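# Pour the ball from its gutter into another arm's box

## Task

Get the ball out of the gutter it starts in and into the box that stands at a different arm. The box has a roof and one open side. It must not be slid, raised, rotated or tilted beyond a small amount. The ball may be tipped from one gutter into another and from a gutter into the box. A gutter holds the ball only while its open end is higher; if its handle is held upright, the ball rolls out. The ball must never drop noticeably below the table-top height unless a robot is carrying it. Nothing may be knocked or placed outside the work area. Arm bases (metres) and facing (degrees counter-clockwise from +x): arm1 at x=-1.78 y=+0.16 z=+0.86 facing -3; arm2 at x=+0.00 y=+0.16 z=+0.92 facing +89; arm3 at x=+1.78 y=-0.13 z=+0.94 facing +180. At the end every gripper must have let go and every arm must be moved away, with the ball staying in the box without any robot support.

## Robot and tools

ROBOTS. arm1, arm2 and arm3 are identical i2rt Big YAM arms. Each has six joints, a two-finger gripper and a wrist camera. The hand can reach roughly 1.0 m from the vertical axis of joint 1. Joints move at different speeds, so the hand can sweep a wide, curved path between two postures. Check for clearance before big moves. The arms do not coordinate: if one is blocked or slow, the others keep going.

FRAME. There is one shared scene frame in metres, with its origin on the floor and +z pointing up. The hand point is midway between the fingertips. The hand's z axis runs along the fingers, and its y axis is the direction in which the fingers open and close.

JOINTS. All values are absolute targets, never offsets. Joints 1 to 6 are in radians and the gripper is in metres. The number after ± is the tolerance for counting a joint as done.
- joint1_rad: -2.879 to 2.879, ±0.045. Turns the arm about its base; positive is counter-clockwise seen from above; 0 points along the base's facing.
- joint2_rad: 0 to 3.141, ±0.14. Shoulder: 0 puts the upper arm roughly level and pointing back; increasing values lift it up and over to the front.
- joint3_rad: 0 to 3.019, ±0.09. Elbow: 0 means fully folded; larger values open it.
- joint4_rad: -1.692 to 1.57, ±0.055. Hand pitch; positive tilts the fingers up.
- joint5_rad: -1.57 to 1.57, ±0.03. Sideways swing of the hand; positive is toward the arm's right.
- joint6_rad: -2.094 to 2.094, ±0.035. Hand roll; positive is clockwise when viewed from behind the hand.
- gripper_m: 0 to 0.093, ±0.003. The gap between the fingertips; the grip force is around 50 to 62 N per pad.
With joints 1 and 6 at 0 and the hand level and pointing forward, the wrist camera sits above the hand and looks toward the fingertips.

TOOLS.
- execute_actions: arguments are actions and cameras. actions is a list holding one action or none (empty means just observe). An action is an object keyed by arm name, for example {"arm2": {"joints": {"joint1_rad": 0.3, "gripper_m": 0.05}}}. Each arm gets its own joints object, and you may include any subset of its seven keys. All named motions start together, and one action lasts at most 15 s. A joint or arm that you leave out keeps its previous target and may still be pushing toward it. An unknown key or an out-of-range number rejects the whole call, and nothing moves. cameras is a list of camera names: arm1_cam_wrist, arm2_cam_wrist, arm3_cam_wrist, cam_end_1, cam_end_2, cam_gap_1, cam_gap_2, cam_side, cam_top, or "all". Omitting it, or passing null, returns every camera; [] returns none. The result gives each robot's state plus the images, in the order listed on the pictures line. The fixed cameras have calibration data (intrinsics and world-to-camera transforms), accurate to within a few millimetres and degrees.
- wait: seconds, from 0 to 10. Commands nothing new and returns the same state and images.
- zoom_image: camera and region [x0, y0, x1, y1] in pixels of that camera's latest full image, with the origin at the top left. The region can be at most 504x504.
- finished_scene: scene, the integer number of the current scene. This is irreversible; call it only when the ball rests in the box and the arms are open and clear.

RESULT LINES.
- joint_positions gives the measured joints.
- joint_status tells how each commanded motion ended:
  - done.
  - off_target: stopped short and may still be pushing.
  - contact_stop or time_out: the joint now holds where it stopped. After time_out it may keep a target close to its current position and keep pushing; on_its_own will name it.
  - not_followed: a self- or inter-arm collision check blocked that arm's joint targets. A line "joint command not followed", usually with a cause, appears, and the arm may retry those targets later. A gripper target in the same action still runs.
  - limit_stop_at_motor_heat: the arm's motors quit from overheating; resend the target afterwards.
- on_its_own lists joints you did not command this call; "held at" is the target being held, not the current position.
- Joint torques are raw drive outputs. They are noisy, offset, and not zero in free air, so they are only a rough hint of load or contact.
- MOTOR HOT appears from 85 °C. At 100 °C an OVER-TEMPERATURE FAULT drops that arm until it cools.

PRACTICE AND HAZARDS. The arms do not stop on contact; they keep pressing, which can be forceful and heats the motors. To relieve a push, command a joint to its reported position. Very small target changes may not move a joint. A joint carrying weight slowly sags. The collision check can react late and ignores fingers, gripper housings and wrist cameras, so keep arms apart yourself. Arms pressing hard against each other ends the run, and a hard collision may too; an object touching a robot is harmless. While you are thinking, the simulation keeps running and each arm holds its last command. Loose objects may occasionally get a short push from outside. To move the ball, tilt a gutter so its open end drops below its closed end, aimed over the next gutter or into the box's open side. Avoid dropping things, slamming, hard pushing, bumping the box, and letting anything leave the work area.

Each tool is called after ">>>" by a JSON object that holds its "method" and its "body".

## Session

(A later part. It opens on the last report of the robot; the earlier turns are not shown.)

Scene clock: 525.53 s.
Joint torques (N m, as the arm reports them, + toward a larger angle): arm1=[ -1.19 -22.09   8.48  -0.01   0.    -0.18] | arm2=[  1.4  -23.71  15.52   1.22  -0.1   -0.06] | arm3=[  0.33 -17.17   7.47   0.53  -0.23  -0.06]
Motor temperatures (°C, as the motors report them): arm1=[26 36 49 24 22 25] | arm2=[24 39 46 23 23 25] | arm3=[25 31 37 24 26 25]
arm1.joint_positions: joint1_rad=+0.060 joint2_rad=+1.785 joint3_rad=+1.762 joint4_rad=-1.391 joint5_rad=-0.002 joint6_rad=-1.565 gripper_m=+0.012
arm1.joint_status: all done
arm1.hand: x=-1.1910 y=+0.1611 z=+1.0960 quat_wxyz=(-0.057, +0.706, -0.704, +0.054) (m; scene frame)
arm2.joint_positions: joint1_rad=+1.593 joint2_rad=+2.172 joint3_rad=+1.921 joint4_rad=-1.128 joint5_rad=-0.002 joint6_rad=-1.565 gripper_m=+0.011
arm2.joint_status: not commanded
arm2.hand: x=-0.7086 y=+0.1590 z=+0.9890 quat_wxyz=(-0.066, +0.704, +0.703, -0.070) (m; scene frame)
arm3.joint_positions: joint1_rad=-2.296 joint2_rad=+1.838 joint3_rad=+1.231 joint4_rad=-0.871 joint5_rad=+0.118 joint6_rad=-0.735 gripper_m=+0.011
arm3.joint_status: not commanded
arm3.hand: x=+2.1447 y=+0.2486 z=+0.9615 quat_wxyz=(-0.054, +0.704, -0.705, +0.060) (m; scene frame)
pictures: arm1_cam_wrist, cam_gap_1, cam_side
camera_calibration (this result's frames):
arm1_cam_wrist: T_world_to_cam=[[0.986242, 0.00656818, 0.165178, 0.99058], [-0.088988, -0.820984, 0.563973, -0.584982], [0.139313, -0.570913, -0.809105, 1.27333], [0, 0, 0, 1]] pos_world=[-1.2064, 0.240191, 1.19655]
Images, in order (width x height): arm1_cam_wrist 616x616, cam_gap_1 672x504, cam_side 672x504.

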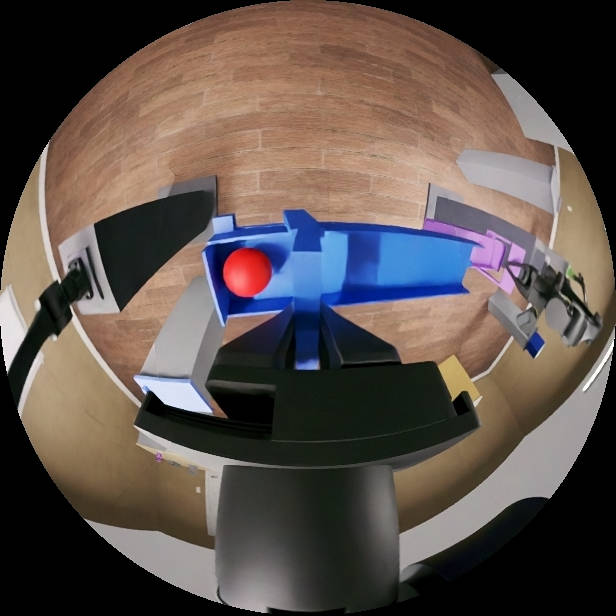

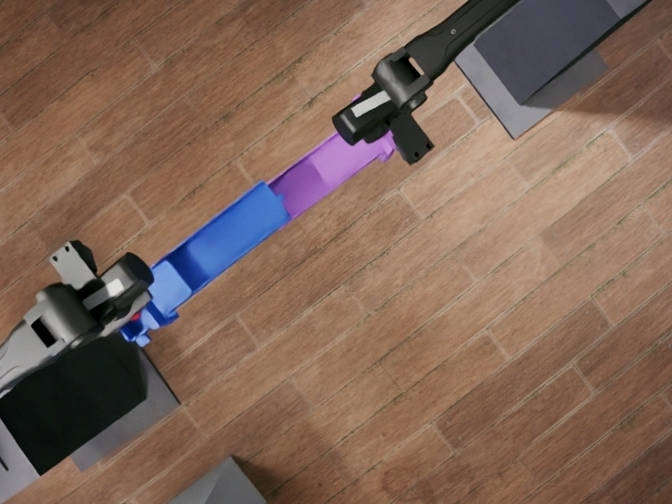

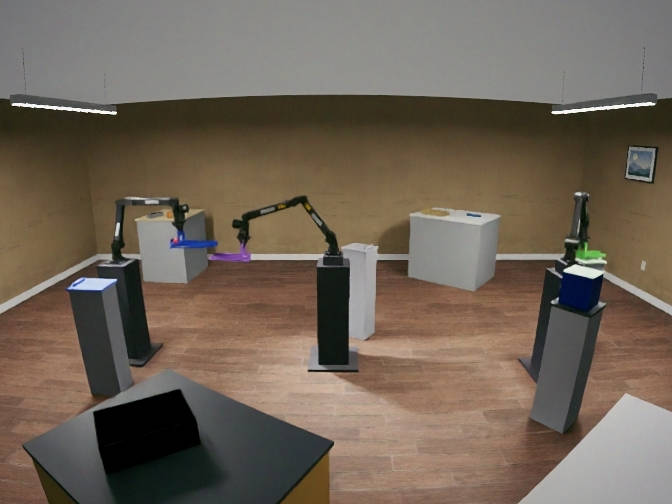

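>>> {"method": "execute_actions", "body": {"actions": [{"arm1":{"joints":{"joint2_rad":1.825,"joint3_rad":1.95}}}], "cameras": ["cam_side"]}}

>>> {"method": "execute_actions", "body": {"actions": [{"arm1":{"joints":{"joint2_rad":1.97,"joint3_rad":2.09}}}], "cameras": ["cam_side","cam_gap_1"]}}

Scene clock: 565.00 s.
Joint torques (N m, as the arm reports them, + toward a larger angle): arm1=[ -1.18 -21.92  12.68   0.28   0.    -0.18] | arm2=[  1.45 -23.76  15.43   1.16  -0.16  -0.04] | arm3=[ -0.24 -17.46   7.33   0.42  -0.23  -0.05]
Motor temperatures (°C, as the motors report them): arm1=[26 36 49 24 22 25] | arm2=[24 40 47 23 23 25] | arm3=[25 31 37 24 26 25]
arm1.joint_positions: joint1_rad=+0.060 joint2_rad=+1.836 joint3_rad=+1.884 joint4_rad=-1.396 joint5_rad=-0.002 joint6_rad=-1.565 gripper_m=+0.012
arm1.joint_status: all done
arm1.hand: x=-1.1575 y=+0.1614 z=+1.1183 quat_wxyz=(-0.080, +0.704, -0.702, +0.077) (m; scene frame)
arm2.joint_positions: joint1_rad=+1.593 joint2_rad=+2.172 joint3_rad=+1.922 joint4_rad=-1.127 joint5_rad=+0.000 joint6_rad=-1.567 gripper_m=+0.011
arm2.joint_status: not commanded
arm2.hand: x=-0.7093 y=+0.1597 z=+0.9894 quat_wxyz=(-0.068, +0.704, +0.704, -0.070) (m; scene frame)
arm3.joint_positions: joint1_rad=-2.296 joint2_rad=+1.838 joint3_rad=+1.231 joint4_rad=-0.871 joint5_rad=+0.118 joint6_rad=-0.735 gripper_m=+0.011
arm3.joint_status: not commanded
arm3.hand: x=+2.1447 y=+0.2486 z=+0.9615 quat_wxyz=(-0.054, +0.704, -0.705, +0.060) (m; scene frame)
pictures: cam_side
Images, in order (width x height): cam_side 672x504.

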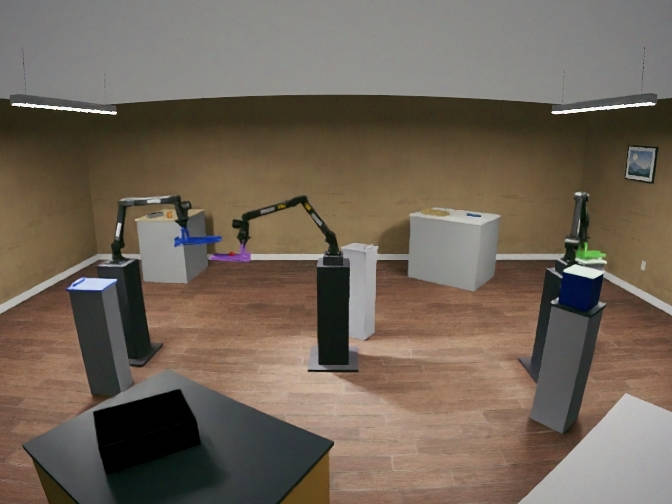

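Scene clock: 566.20 s.
Joint torques (N m, as the arm reports them, + toward a larger angle): arm1=[ -1.32 -24.48  12.73   0.36   0.    -0.18] | arm2=[  1.45 -23.74  15.42   1.13  -0.16  -0.04] | arm3=[  0.27 -17.17   7.3    0.49  -0.24  -0.04]
Motor temperatures (°C, as the motors report them): arm1=[26 36 50 24 22 25] | arm2=[24 40 47 23 23 25] | arm3=[25 31 37 24 26 25]
arm1.joint_positions: joint1_rad=+0.060 joint2_rad=+1.985 joint3_rad=+2.023 joint4_rad=-1.399 joint5_rad=-0.002 joint6_rad=-1.565 gripper_m=+0.012
arm1.joint_status: all done
arm1.hand: x=-1.1107 y=+0.1617 z=+1.0854 quat_wxyz=(-0.075, +0.704, -0.702, +0.072) (m; scene frame)
arm2.joint_positions: joint1_rad=+1.593 joint2_rad=+2.172 joint3_rad=+1.922 joint4_rad=-1.127 joint5_rad=+0.000 joint6_rad=-1.567 gripper_m=+0.011
arm2.joint_status: not commanded
arm2.hand: x=-0.7093 y=+0.1597 z=+0.9894 quat_wxyz=(-0.068, +0.704, +0.704, -0.070) (m; scene frame)
arm3.joint_positions: joint1_rad=-2.296 joint2_rad=+1.838 joint3_rad=+1.231 joint4_rad=-0.871 joint5_rad=+0.118 joint6_rad=-0.735 gripper_m=+0.011
arm3.joint_status: not commanded
arm3.hand: x=+2.1447 y=+0.2486 z=+0.9615 quat_wxyz=(-0.054, +0.704, -0.705, +0.060) (m; scene frame)
pictures: cam_gap_1, cam_side
Images, in order (width x height): cam_gap_1 672x504, cam_side 672x504.

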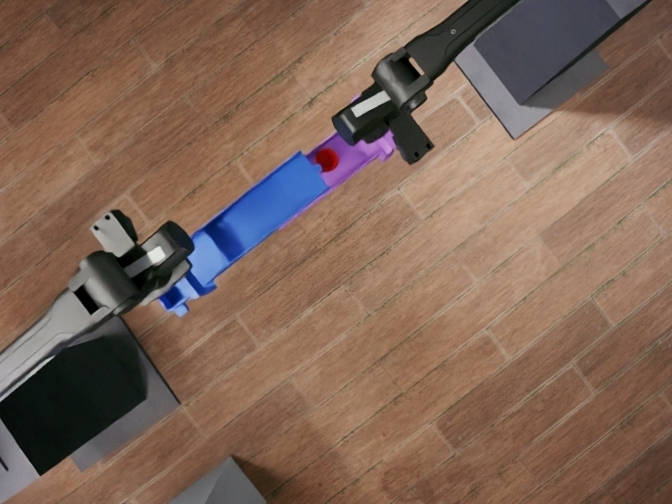

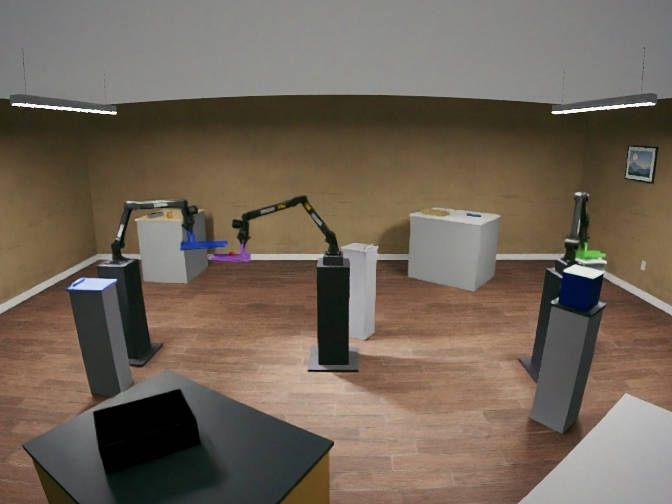

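>>> {"method": "execute_actions", "body": {"actions": [{"arm1":{"joints":{"joint4_rad":-1.15}},"arm2":{"joints":{"joint4_rad":-1.0}}}], "cameras": ["cam_side","cam_gap_1","arm2_cam_wrist"]}}

Scene clock: 574.50 s.
Joint torques (N m, as the arm reports them, + toward a larger angle): arm1=[ -1.16 -25.07  13.1    1.68   0.    -0.16] | arm2=[  1.42 -23.75  15.55   1.79  -0.17  -0.03] | arm3=[  0.26 -16.54   7.29   0.54  -0.25   0.  ]
Motor temperatures (°C, as the motors report them): arm1=[26 36 54 24 22 25] | arm2=[24 41 47 23 23 25] | arm3=[25 32 37 24 26 25]
arm1.joint_positions: joint1_rad=+0.060 joint2_rad=+1.985 joint3_rad=+2.023 joint4_rad=-1.178 joint5_rad=-0.002 joint6_rad=-1.565 gripper_m=+0.012
arm1.joint_status: all done
arm1.hand: x=-1.0593 y=+0.1622 z=+1.1024 quat_wxyz=(-0.153, +0.692, -0.690, +0.149) (m; scene frame)
arm2.joint_positions: joint1_rad=+1.593 joint2_rad=+2.172 joint3_rad=+1.922 joint4_rad=-1.023 joint5_rad=+0.000 joint6_rad=-1.567 gripper_m=+0.011
arm2.joint_status: all done
arm2.hand: x=-0.7339 y=+0.1596 z=+0.9956 quat_wxyz=(-0.104, +0.699, +0.699, -0.106) (m; scene frame)
arm3.joint_positions: joint1_rad=-2.296 joint2_rad=+1.838 joint3_rad=+1.231 joint4_rad=-0.871 joint5_rad=+0.118 joint6_rad=-0.735 gripper_m=+0.011
arm3.joint_status: not commanded
arm3.hand: x=+2.1447 y=+0.2486 z=+0.9615 quat_wxyz=(-0.054, +0.704, -0.705, +0.060) (m; scene frame)
pictures: arm2_cam_wrist, cam_gap_1, cam_side
camera_calibration (this result's frames):
arm2_cam_wrist: T_world_to_cam=[[-0.959193, 0.000156684, 0.282753, -0.985059], [0.162274, 0.819225, 0.550033, -0.552032], [-0.231552, 0.573472, -0.78582, 0.645838], [0, 0, 0, 1]] pos_world=[-0.705736, 0.0820231, 1.08968]
Images, in order (width x height): arm2_cam_wrist 616x616, cam_gap_1 672x504, cam_side 672x504.

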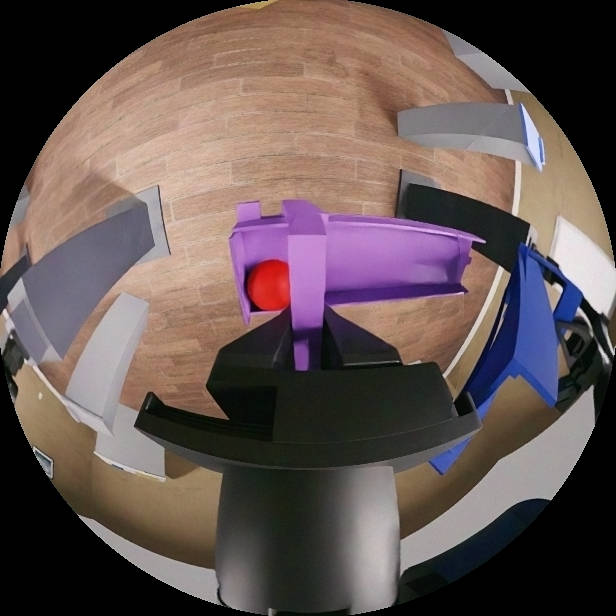

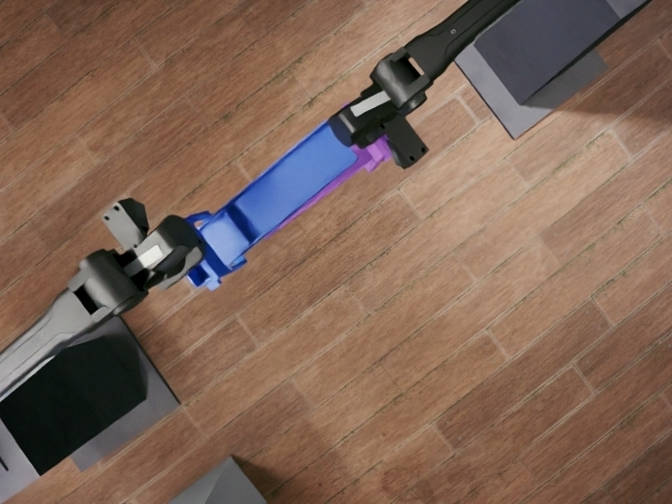

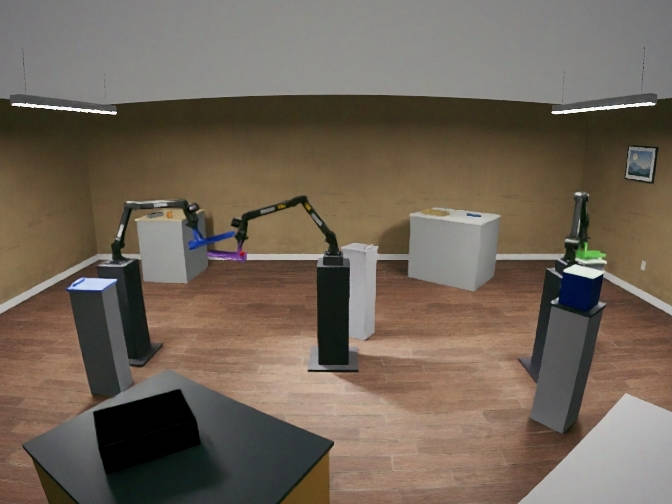

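>>> {"method": "execute_actions", "body": {"actions": [{"arm1":{"joints":{"joint1_rad":0.7}}}], "cameras": ["cam_side","cam_gap_1","arm2_cam_wrist"]}}

Scene clock: 595.53 s.
Joint torques (N m, as the arm reports them, + toward a larger angle): arm1=[ -0.38 -25.22  13.1    1.35  -0.16  -0.15] | arm2=[  1.36 -24.05  15.62   1.82  -0.16  -0.03] | arm3=[  0.72 -17.55   7.59   0.39  -0.24  -0.02]
Motor temperatures (°C, as the motors report them): arm1=[26 38 61 24 22 25] | arm2=[24 41 48 23 23 25] | arm3=[25 32 37 24 26 25]
arm1.joint_positions: joint1_rad=+0.696 joint2_rad=+1.985 joint3_rad=+2.023 joint4_rad=-1.168 joint5_rad=+0.001 joint6_rad=-1.566 gripper_m=+0.012
arm1.joint_status: all done
arm1.hand: x=-1.2014 y=+0.5900 z=+1.1035 quat_wxyz=(-0.196, +0.872, -0.438, +0.098) (m; scene frame)
arm2.joint_positions: joint1_rad=+1.593 joint2_rad=+2.172 joint3_rad=+1.922 joint4_rad=-1.023 joint5_rad=+0.000 joint6_rad=-1.567 gripper_m=+0.011
arm2.joint_status: not commanded
arm2.hand: x=-0.7339 y=+0.1596 z=+0.9956 quat_wxyz=(-0.104, +0.699, +0.699, -0.106) (m; scene frame)
arm3.joint_positions: joint1_rad=-2.296 joint2_rad=+1.838 joint3_rad=+1.231 joint4_rad=-0.871 joint5_rad=+0.118 joint6_rad=-0.735 gripper_m=+0.011
arm3.joint_status: not commanded
arm3.hand: x=+2.1447 y=+0.2486 z=+0.9615 quat_wxyz=(-0.054, +0.704, -0.705, +0.060) (m; scene frame)
pictures: arm2_cam_wrist, cam_gap_1, cam_side
camera_calibration (this result's frames):
arm2_cam_wrist: T_world_to_cam=[[-0.959193, 0.000156684, 0.282753, -0.985059], [0.162274, 0.819225, 0.550033, -0.552032], [-0.231552, 0.573472, -0.78582, 0.645838], [0, 0, 0, 1]] pos_world=[-0.705736, 0.0820231, 1.08968]
Images, in order (width x height): arm2_cam_wrist 616x616, cam_gap_1 672x504, cam_side 672x504.

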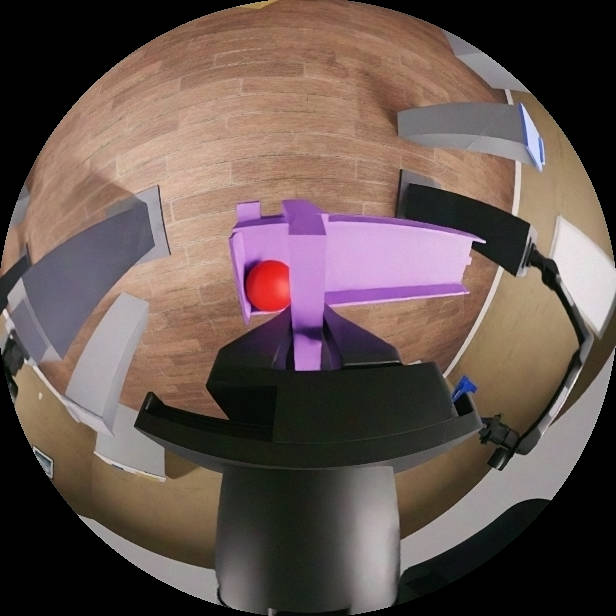

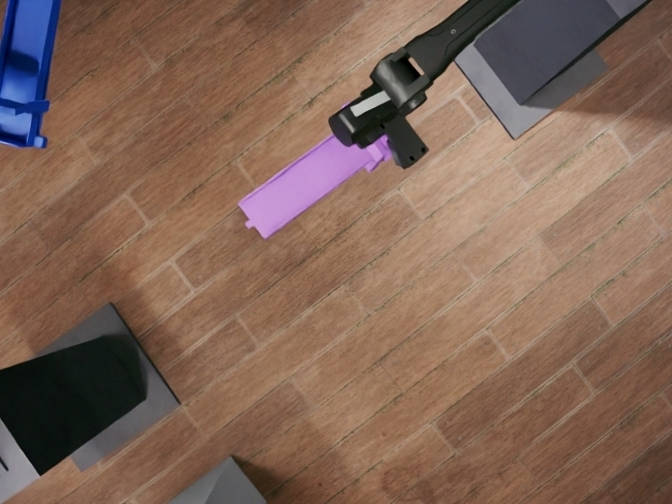

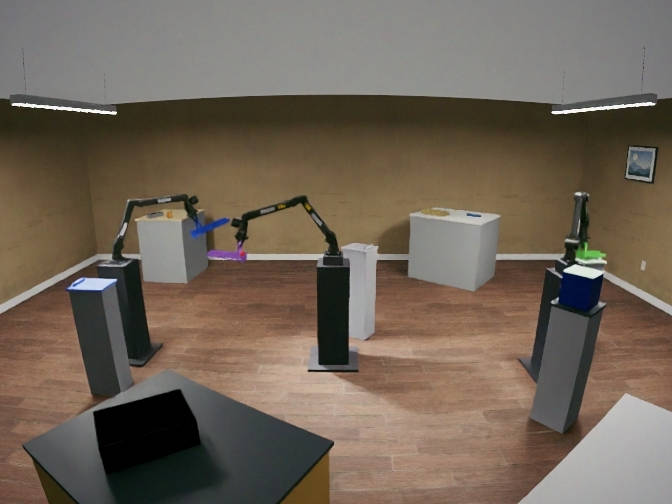

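>>> {"method": "execute_actions", "body": {"actions": [{"arm1":{"joints":{"joint2_rad":1.86,"joint3_rad":1.78,"joint4_rad":-1.47,"joint5_rad":0.2,"joint6_rad":0.262}},"arm2":{"joints":{"joint4_rad":-0.78}},"arm3":{"joints":{"joint2_rad":1.73,"joint3_rad":1.37,"joint4_rad":-1.03}}}], "cameras": ["cam_side","cam_top","arm2_cam_wrist"]}}

Scene clock: 652.67 s.
Joint torques (N m, as the arm reports them, + toward a larger angle): arm1=[ -0.38 -21.79   8.16  -0.12   0.41  -0.05] | arm2=[  1.45 -24.38  15.98   2.42  -0.15  -0.01] | arm3=[ -0.23 -17.94  10.52   0.43   0.    -0.07]
Motor temperatures (°C, as the motors report them): arm1=[26 39 65 24 22 25] | arm2=[24 43 51 23 23 25] | arm3=[25 32 38 24 26 25]
arm1.joint_positions: joint1_rad=+0.696 joint2_rad=+1.870 joint3_rad=+1.773 joint4_rad=-1.462 joint5_rad=+0.195 joint6_rad=+0.253 gripper_m=+0.012
arm1.joint_status: all done
arm1.hand: x=-1.2948 y=+0.4785 z=+1.0545 quat_wxyz=(-0.047, +0.193, -0.976, +0.085) (m; scene frame)
arm2.joint_positions: joint1_rad=+1.593 joint2_rad=+2.172 joint3_rad=+1.922 joint4_rad=-0.809 joint5_rad=+0.000 joint6_rad=-1.567 gripper_m=+0.011
arm2.joint_status: all done
arm2.hand: x=-0.7824 y=+0.1594 z=+1.0164 quat_wxyz=(-0.178, +0.684, +0.684, -0.181) (m; scene frame)
arm3.joint_positions: joint1_rad=-2.296 joint2_rad=+1.736 joint3_rad=+1.328 joint4_rad=-1.024 joint5_rad=+0.110 joint6_rad=-0.737 gripper_m=+0.011
arm3.joint_status: all done
arm3.hand: x=+2.1507 y=+0.2581 z=+1.0442 quat_wxyz=(-0.077, +0.703, -0.705, +0.055) (m; scene frame)
pictures: arm2_cam_wrist, cam_side, cam_top
camera_calibration (this result's frames):
arm2_cam_wrist: T_world_to_cam=[[-0.876895, 0.000993566, 0.480681, -1.17431], [0.276127, 0.819579, 0.502039, -0.41767], [-0.393457, 0.572965, -0.71896, 0.45648], [0, 0, 0, 1]] pos_world=[-0.734815, 0.0819337, 1.10235]
Images, in order (width x height): arm2_cam_wrist 616x616, cam_side 672x504, cam_top 672x504.

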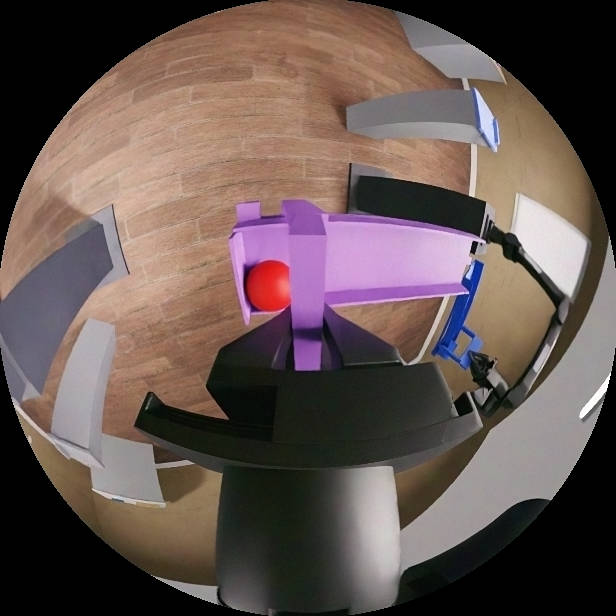

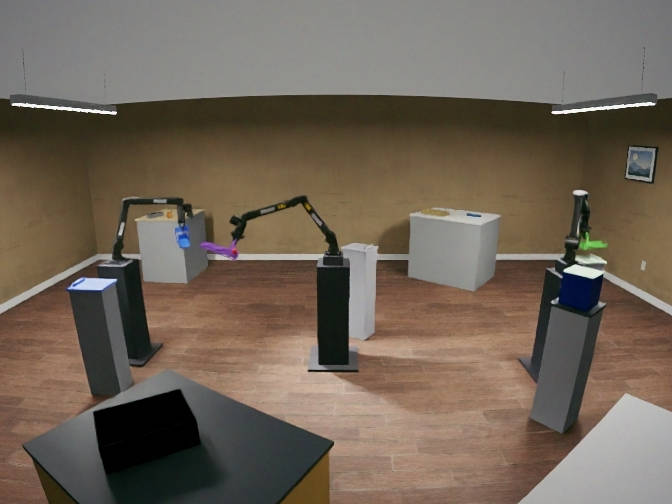

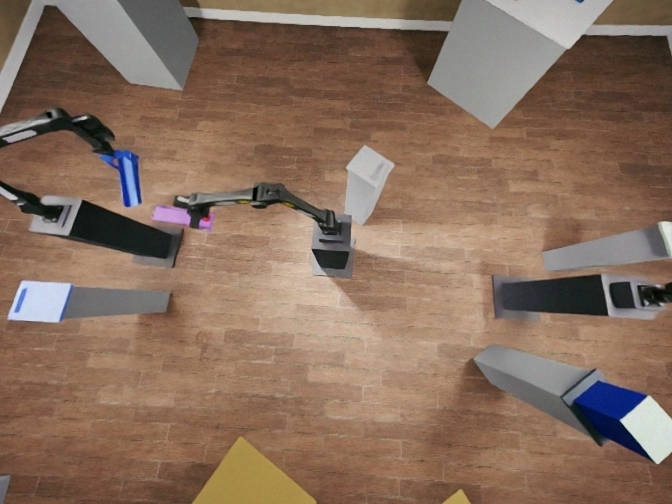

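>>> {"method": "execute_actions", "body": {"actions": [{"arm2":{"joints":{"joint2_rad":1.895,"joint3_rad":1.84,"joint4_rad":-0.95}},"arm3":{"joints":{"joint1_rad":-0.163,"joint5_rad":0.0,"joint6_rad":-1.571}}}], "cameras": ["cam_side","cam_top","arm2_cam_wrist"]}}

>>> {"method": "execute_actions", "body": {"actions": [{"arm1":{"joints":{"joint1_rad":-1.252}},"arm2":{"joints":{"joint1_rad":-1.40}},"arm3":{"joints":{"joint2_rad":2.0,"joint3_rad":1.75,"joint4_rad":-1.03}}}], "cameras": ["cam_side","cam_top","arm2_cam_wrist"]}}

Scene clock: 673.90 s.
Joint torques (N m, as the arm reports them, + toward a larger angle): arm1=[ -0.46 -21.81   8.18  -0.14   0.41  -0.05] | arm2=[  1.37 -19.36  13.94   0.95  -0.15  -0.01] | arm3=[ -1.76 -18.8   10.7    0.37  -0.03  -0.02]
Motor temperatures (°C, as the motors report them): arm1=[26 38 57 24 23 25] | arm2=[24 43 51 24 23 25] | arm3=[25 33 42 24 26 25]
arm1.joint_positions: joint1_rad=+0.696 joint2_rad=+1.870 joint3_rad=+1.773 joint4_rad=-1.462 joint5_rad=+0.195 joint6_rad=+0.253 gripper_m=+0.012
arm1.joint_status: not commanded
arm1.hand: x=-1.2948 y=+0.4785 z=+1.0545 quat_wxyz=(-0.047, +0.193, -0.976, +0.085) (m; scene frame)
arm2.joint_positions: joint1_rad=+1.593 joint2_rad=+1.891 joint3_rad=+1.814 joint4_rad=-0.943 joint5_rad=+0.000 joint6_rad=-1.567 gripper_m=+0.011
arm2.joint_status: all done
arm2.hand: x=-0.7147 y=+0.1601 z=+1.1507 quat_wxyz=(-0.191, +0.680, +0.680, -0.194) (m; scene frame)
arm3.joint_positions: joint1_rad=-0.156 joint2_rad=+1.736 joint3_rad=+1.328 joint4_rad=-1.024 joint5_rad=-0.001 joint6_rad=-1.560 gripper_m=+0.011
arm3.joint_status: all done
arm3.hand: x=+1.2503 y=-0.0407 z=+1.0313 quat_wxyz=(-0.049, +0.764, +0.642, -0.040) (m; scene frame)
pictures: arm2_cam_wrist, cam_side, cam_top
camera_calibration (this result's frames):
arm2_cam_wrist: T_world_to_cam=[[-0.857336, 0.00116008, 0.514755, -1.20483], [0.295713, 0.819633, 0.490669, -0.477241], [-0.421341, 0.572888, -0.703044, 0.541118], [0, 0, 0, 1]] pos_world=[-0.663821, 0.0825599, 1.23479]
Images, in order (width x height): arm2_cam_wrist 616x616, cam_side 672x504, cam_top 672x504.

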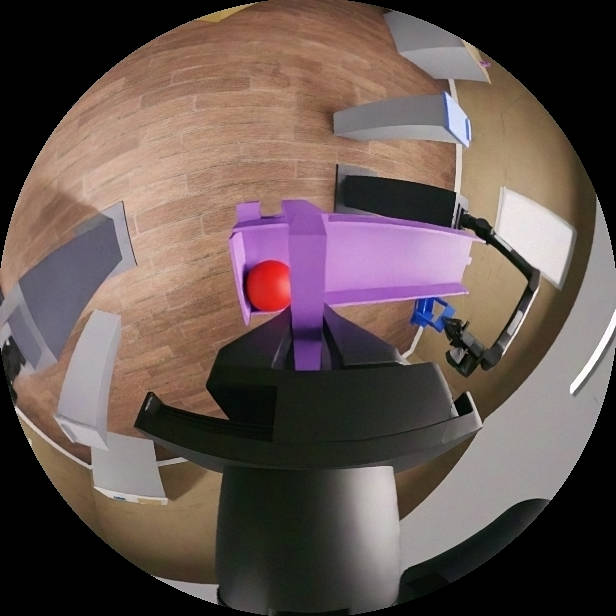

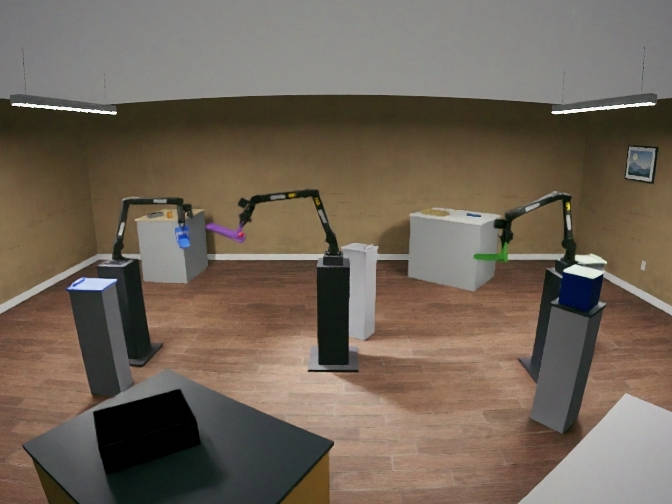

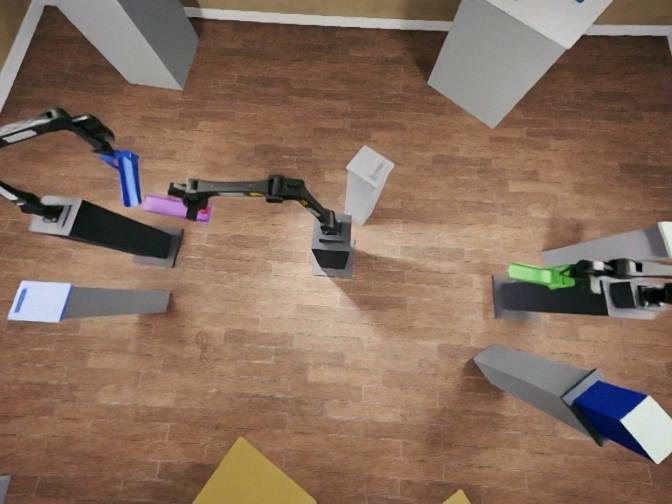

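Scene clock: 676.73 s.
Joint torques (N m, as the arm reports them, + toward a larger angle): arm1=[ -0.31 -21.78   8.17  -0.1    0.26  -0.06] | arm2=[  1.8  -21.79  13.8    0.92  -0.16  -0.01] | arm3=[ -0.61 -25.61  11.5    0.55   0.01  -0.07]
Motor temperatures (°C, as the motors report them): arm1=[26 38 56 24 23 25] | arm2=[24 43 51 24 23 25] | arm3=[25 33 42 24 26 25]
arm1.joint_positions: joint1_rad=-1.259 joint2_rad=+1.871 joint3_rad=+1.773 joint4_rad=-1.462 joint5_rad=+0.198 joint6_rad=+0.255 gripper_m=+0.012
arm1.joint_status: all done
arm1.hand: x=-1.6636 y=-0.4146 z=+1.0544 quat_wxyz=(+0.045, -0.702, -0.705, +0.088) (m; scene frame)
arm2.joint_positions: joint1_rad=-1.397 joint2_rad=+1.914 joint3_rad=+1.814 joint4_rad=-0.943 joint5_rad=+0.000 joint6_rad=-1.568 gripper_m=+0.011
arm2.joint_status: all done
arm2.hand: x=+0.7087 y=+0.2738 z=+1.1325 quat_wxyz=(-0.197, +0.733, -0.628, +0.170) (m; scene frame)
arm3.joint_positions: joint1_rad=-0.156 joint2_rad=+2.025 joint3_rad=+1.693 joint4_rad=-1.031 joint5_rad=-0.001 joint6_rad=-1.561 gripper_m=+0.011
arm3.joint_status: all done
arm3.hand: x=+1.1269 y=-0.0204 z=+1.0082 quat_wxyz=(-0.075, +0.762, +0.641, -0.063) (m; scene frame)
pictures: arm2_cam_wrist, cam_side, cam_top
camera_calibration (this result's frames):
arm2_cam_wrist: T_world_to_cam=[[0.860139, 0.13377, 0.492207, -1.20319], [-0.155191, -0.850609, 0.502374, -0.218883], [0.485878, -0.508498, -0.710882, 0.724906], [0, 0, 0, 1]] pos_world=[0.648727, 0.34338, 1.2175]
Images, in order (width x height): arm2_cam_wrist 616x616, cam_side 672x504, cam_top 672x504.

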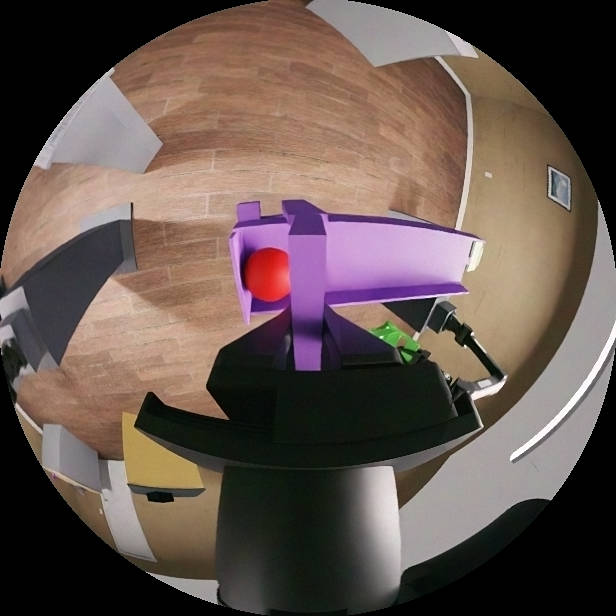

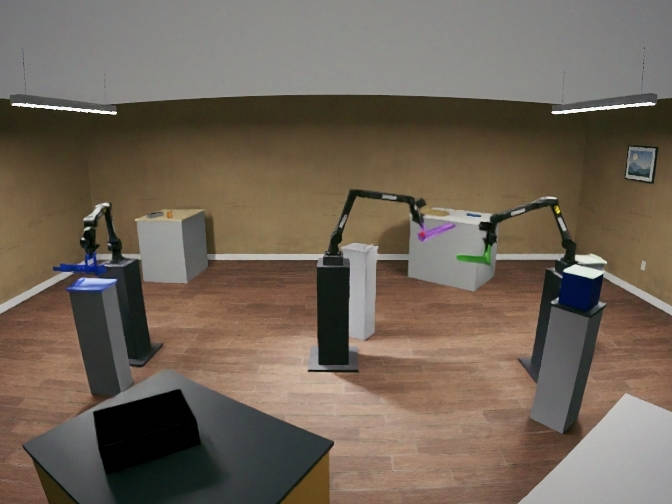

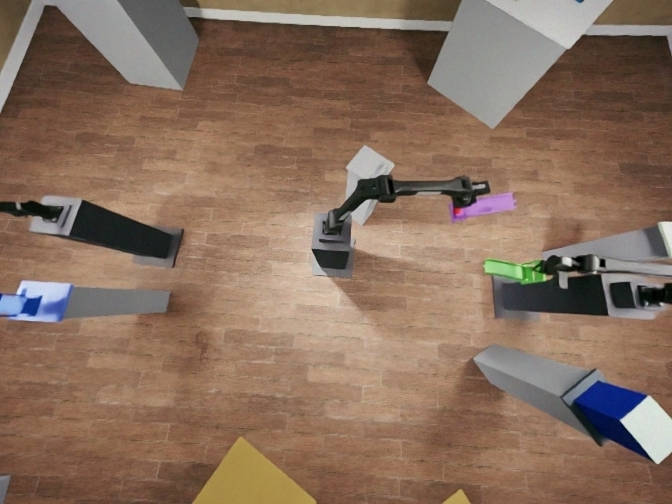

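>>> {"method": "execute_actions", "body": {"actions": [{"arm1":{"joints":{"joint1_rad":-1.25,"joint2_rad":1.915,"joint3_rad":1.63,"joint4_rad":-1.31,"joint5_rad":0.16}},"arm2":{"joints":{"joint4_rad":-1.10}},"arm3":{"joints":{"joint2_rad":2.235,"joint3_rad":1.99,"joint4_rad":-0.92}}}], "cameras": ["cam_side","cam_top","arm2_cam_wrist","arm1_cam_wrist"]}}

Scene clock: 703.90 s.
Joint torques (N m, as the arm reports them, + toward a larger angle): arm1=[ -0.75 -21.24   6.97   0.73  -0.45  -0.11] | arm2=[  1.42 -21.24  13.54   0.56  -0.17  -0.02] | arm3=[ -0.23 -28.2   11.92   0.99   0.05  -0.02]
Motor temperatures (°C, as the motors report them): arm1=[26 38 53 24 23 25] | arm2=[24 43 49 23 23 25] | arm3=[25 36 46 24 26 25]
arm1.joint_positions: joint1_rad=-1.251 joint2_rad=+1.917 joint3_rad=+1.635 joint4_rad=-1.331 joint5_rad=+0.173 joint6_rad=+0.260 gripper_m=+0.012
arm1.joint_status: all done
arm1.hand: x=-1.6576 y=-0.4023 z=+0.9761 quat_wxyz=(+0.061, -0.700, -0.709, +0.065) (m; scene frame)
arm2.joint_positions: joint1_rad=-1.397 joint2_rad=+1.914 joint3_rad=+1.814 joint4_rad=-1.089 joint5_rad=+0.000 joint6_rad=-1.568 gripper_m=+0.011
arm2.joint_status: all done
arm2.hand: x=+0.6767 y=+0.2687 z=+1.1168 quat_wxyz=(-0.143, +0.746, -0.639, +0.123) (m; scene frame)
arm3.joint_positions: joint1_rad=-0.156 joint2_rad=+2.259 joint3_rad=+1.932 joint4_rad=-0.929 joint5_rad=-0.001 joint6_rad=-1.561 gripper_m=+0.011
arm3.joint_status: all done
arm3.hand: x=+1.0368 y=-0.0054 z=+0.9547 quat_wxyz=(-0.116, +0.756, +0.637, -0.097) (m; scene frame)
pictures: arm1_cam_wrist, arm2_cam_wrist, cam_side, cam_top
camera_calibration (this result's frames):
arm1_cam_wrist: T_world_to_cam=[[-0.982345, -0.0160395, 0.186391, -1.81858], [0.0931661, 0.822041, 0.561755, -0.0563075], [-0.162232, 0.569203, -0.806033, 0.875455], [0, 0, 0, 1]] pos_world=[-1.6392, -0.481193, 1.07624]
arm2_cam_wrist: T_world_to_cam=[[0.921942, 0.143217, 0.359878, -1.06385], [-0.0800165, -0.838662, 0.538742, -0.314964], [0.378973, -0.525485, -0.761738, 0.860382], [0, 0, 0, 1]] pos_world=[0.629543, 0.340331, 1.20793]
Images, in order (width x height): arm1_cam_wrist 616x616, arm2_cam_wrist 616x616, cam_side 672x504, cam_top 672x504.

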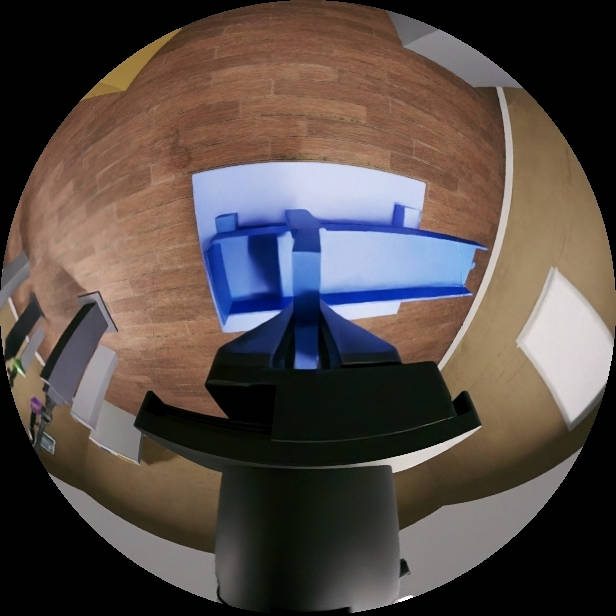

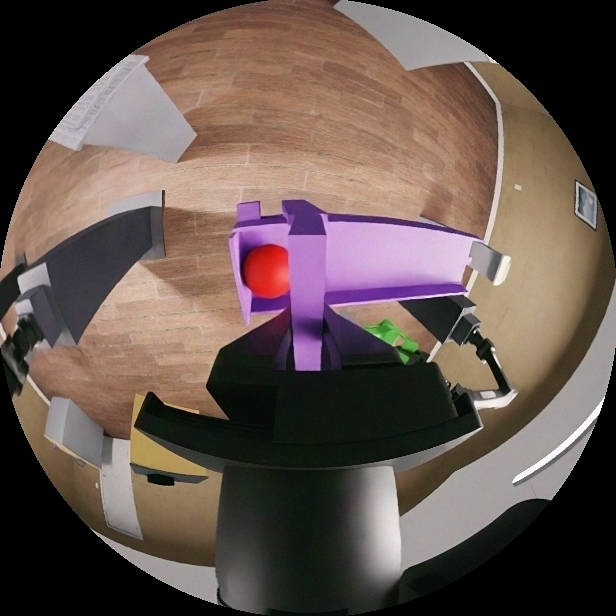

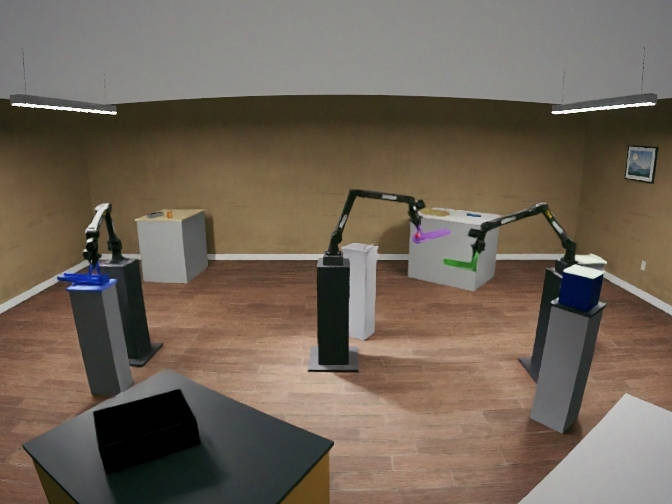

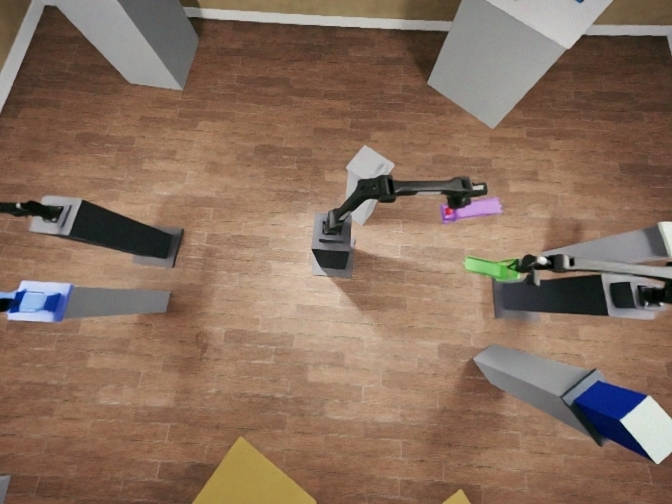

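>>> {"method": "zoom_image", "body": {"camera": "cam_side", "region": [400, 200, 510, 285]}}

Region (400, 200, 510, 285) of cam_side's 672x504 image, scaled by 4.582, with more detail than that image has; it fills the top 389 rows of this view, and the rest is white.

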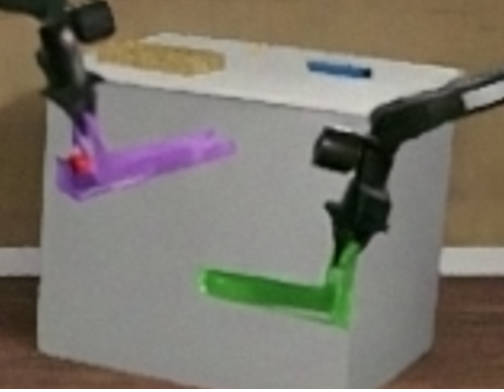

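>>> {"method": "execute_actions", "body": {"actions": [{"arm1":{"joints":{"gripper_m":0.07}},"arm2":{"joints":{"joint1_rad":-1.712}}}], "cameras": ["cam_side","cam_gap_2","arm2_cam_wrist"]}}

Scene clock: 717.03 s.
Joint torques (N m, as the arm reports them, + toward a larger angle): arm1=[ -0.66 -21.26   6.98   0.53   0.03  -0.11] | arm2=[  1.32 -21.21  13.51   0.56  -0.12  -0.01] | arm3=[ -1.01 -27.98  12.13   0.84   0.08  -0.03]
Motor temperatures (°C, as the motors report them): arm1=[26 37 51 24 23 25] | arm2=[24 43 49 23 23 25] | arm3=[25 38 47 24 26 25]
arm1.joint_positions: joint1_rad=-1.251 joint2_rad=+1.917 joint3_rad=+1.635 joint4_rad=-1.325 joint5_rad=+0.162 joint6_rad=+0.260 gripper_m=+0.070
arm1.joint_status: all done
arm1.hand: x=-1.6554 y=-0.4032 z=+0.9757 quat_wxyz=(+0.056, -0.701, -0.709, +0.061) (m; scene frame)
arm2.joint_positions: joint1_rad=-1.707 joint2_rad=+1.914 joint3_rad=+1.814 joint4_rad=-1.089 joint5_rad=-0.001 joint6_rad=-1.568 gripper_m=+0.011
arm2.joint_status: all done
arm2.hand: x=+0.6769 y=+0.0574 z=+1.1173 quat_wxyz=(-0.123, +0.638, -0.746, +0.144) (m; scene frame)
arm3.joint_positions: joint1_rad=-0.156 joint2_rad=+2.259 joint3_rad=+1.932 joint4_rad=-0.929 joint5_rad=-0.001 joint6_rad=-1.561 gripper_m=+0.011
arm3.joint_status: not commanded
arm3.hand: x=+1.0368 y=-0.0054 z=+0.9547 quat_wxyz=(-0.116, +0.756, +0.637, -0.097) (m; scene frame)
pictures: arm2_cam_wrist, cam_gap_2, cam_side
camera_calibration (this result's frames):
arm2_cam_wrist: T_world_to_cam=[[0.921475, -0.144411, 0.360595, -1.01793], [-0.331921, -0.774948, 0.537851, -0.324558], [0.201771, -0.615305, -0.762029, 0.875129], [0, 0, 0, 1]] pos_world=[0.653692, 0.139956, 1.2085]
Images, in order (width x height): arm2_cam_wrist 616x616, cam_gap_2 672x504, cam_side 672x504.

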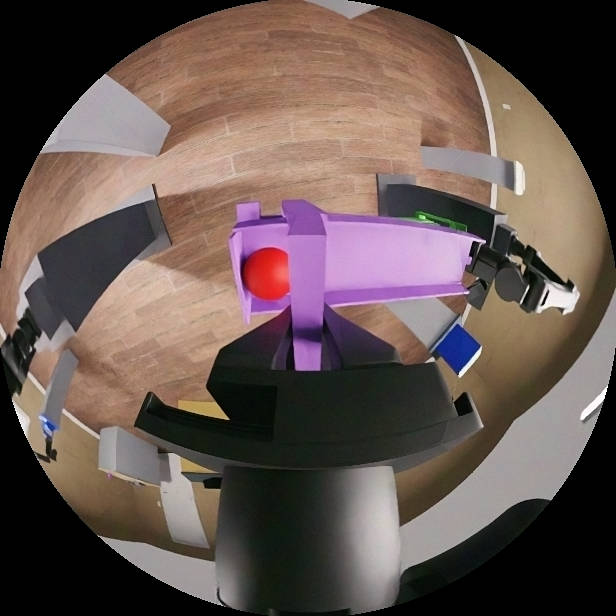

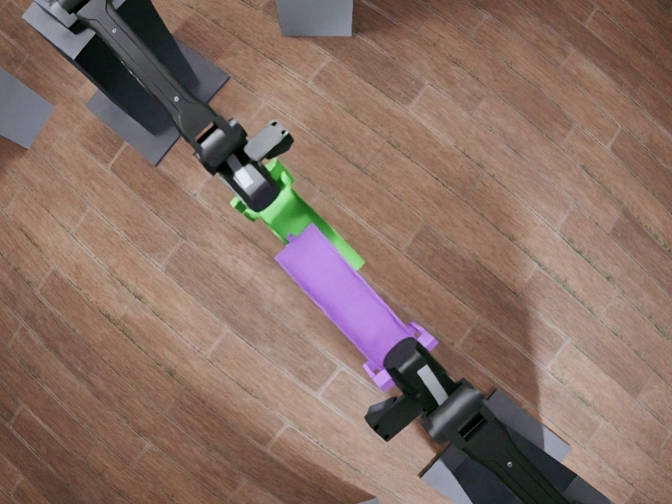

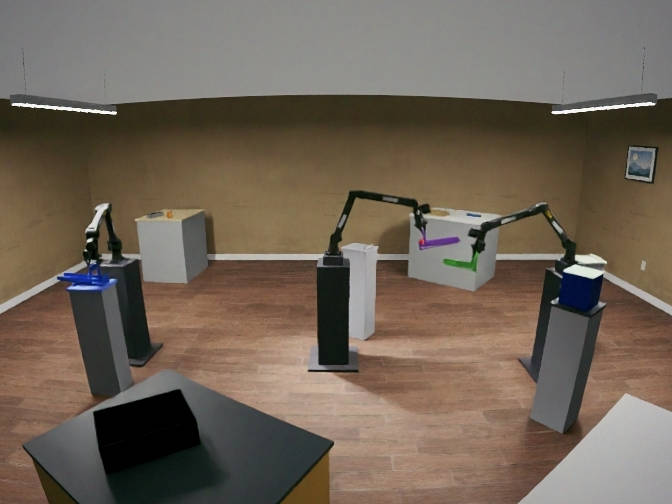

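>>> {"method": "execute_actions", "body": {"actions": [{"arm1":{"joints":{"joint2_rad":1.80,"joint3_rad":1.80,"joint4_rad":-1.5}},"arm2":{"joints":{"joint1_rad":-1.745,"joint4_rad":-1.2}}}], "cameras": ["cam_side","cam_gap_2"]}}

>>> {"method": "zoom_image", "body": {"camera": "cam_side", "region": [400, 210, 510, 285]}}

Scene clock: 735.40 s.
Joint torques (N m, as the arm reports them, + toward a larger angle): arm1=[ -0.65 -17.59  10.29  -0.21   0.06  -0.11] | arm2=[  1.49 -21.06  13.35   0.34  -0.13  -0.02] | arm3=[ -0.74 -28.23  11.96   1.07   0.     0.  ]
Motor temperatures (°C, as the motors report them): arm1=[26 37 51 24 23 25] | arm2=[24 43 49 23 23 25] | arm3=[25 40 48 24 26 25]
arm1.joint_positions: joint1_rad=-1.251 joint2_rad=+1.784 joint3_rad=+1.766 joint4_rad=-1.487 joint5_rad=+0.162 joint6_rad=+0.260 gripper_m=+0.070
arm1.joint_status: all done
arm1.hand: x=-1.6570 y=-0.3972 z=+1.0979 quat_wxyz=(+0.012, -0.703, -0.705, +0.086) (m; scene frame)
arm2.joint_positions: joint1_rad=-1.748 joint2_rad=+1.914 joint3_rad=+1.814 joint4_rad=-1.189 joint5_rad=-0.001 joint6_rad=-1.568 gripper_m=+0.011
arm2.joint_status: all done
arm2.hand: x=+0.6494 y=+0.0343 z=+1.1095 quat_wxyz=(-0.089, +0.628, -0.765, +0.109) (m; scene frame)
arm3.joint_positions: joint1_rad=-0.156 joint2_rad=+2.259 joint3_rad=+1.932 joint4_rad=-0.929 joint5_rad=-0.001 joint6_rad=-1.561 gripper_m=+0.011
arm3.joint_status: not commanded
arm3.hand: x=+1.0368 y=-0.0054 z=+0.9547 quat_wxyz=(-0.116, +0.756, +0.637, -0.097) (m; scene frame)
pictures: cam_gap_2, cam_side
Images, in order (width x height): cam_gap_2 672x504, cam_side 672x504.

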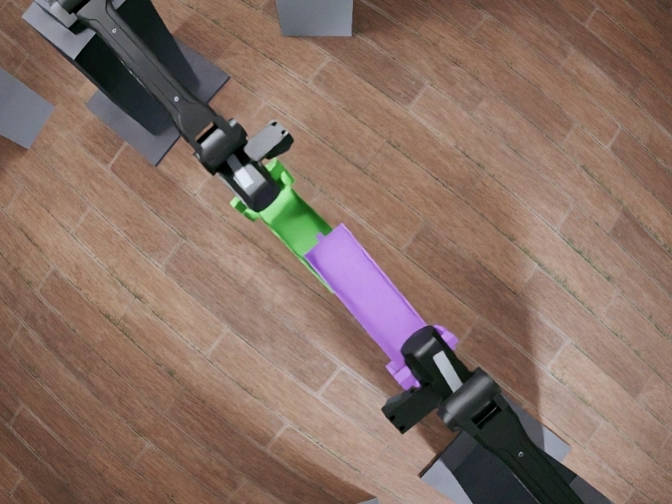

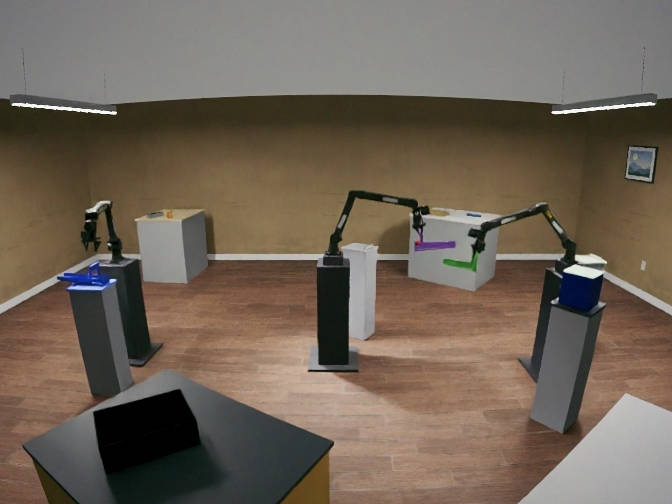

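Region (400, 210, 510, 285) of cam_side's 672x504 image, scaled by 4.582, with more detail than that image has; it fills the top 344 rows of this view, and the rest is white.

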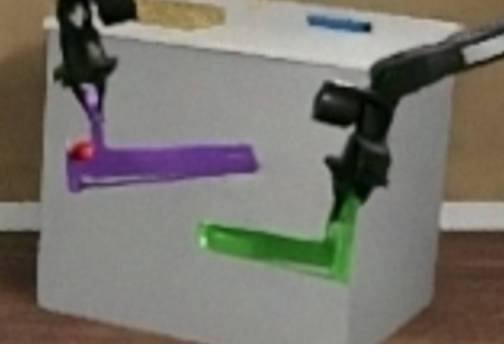

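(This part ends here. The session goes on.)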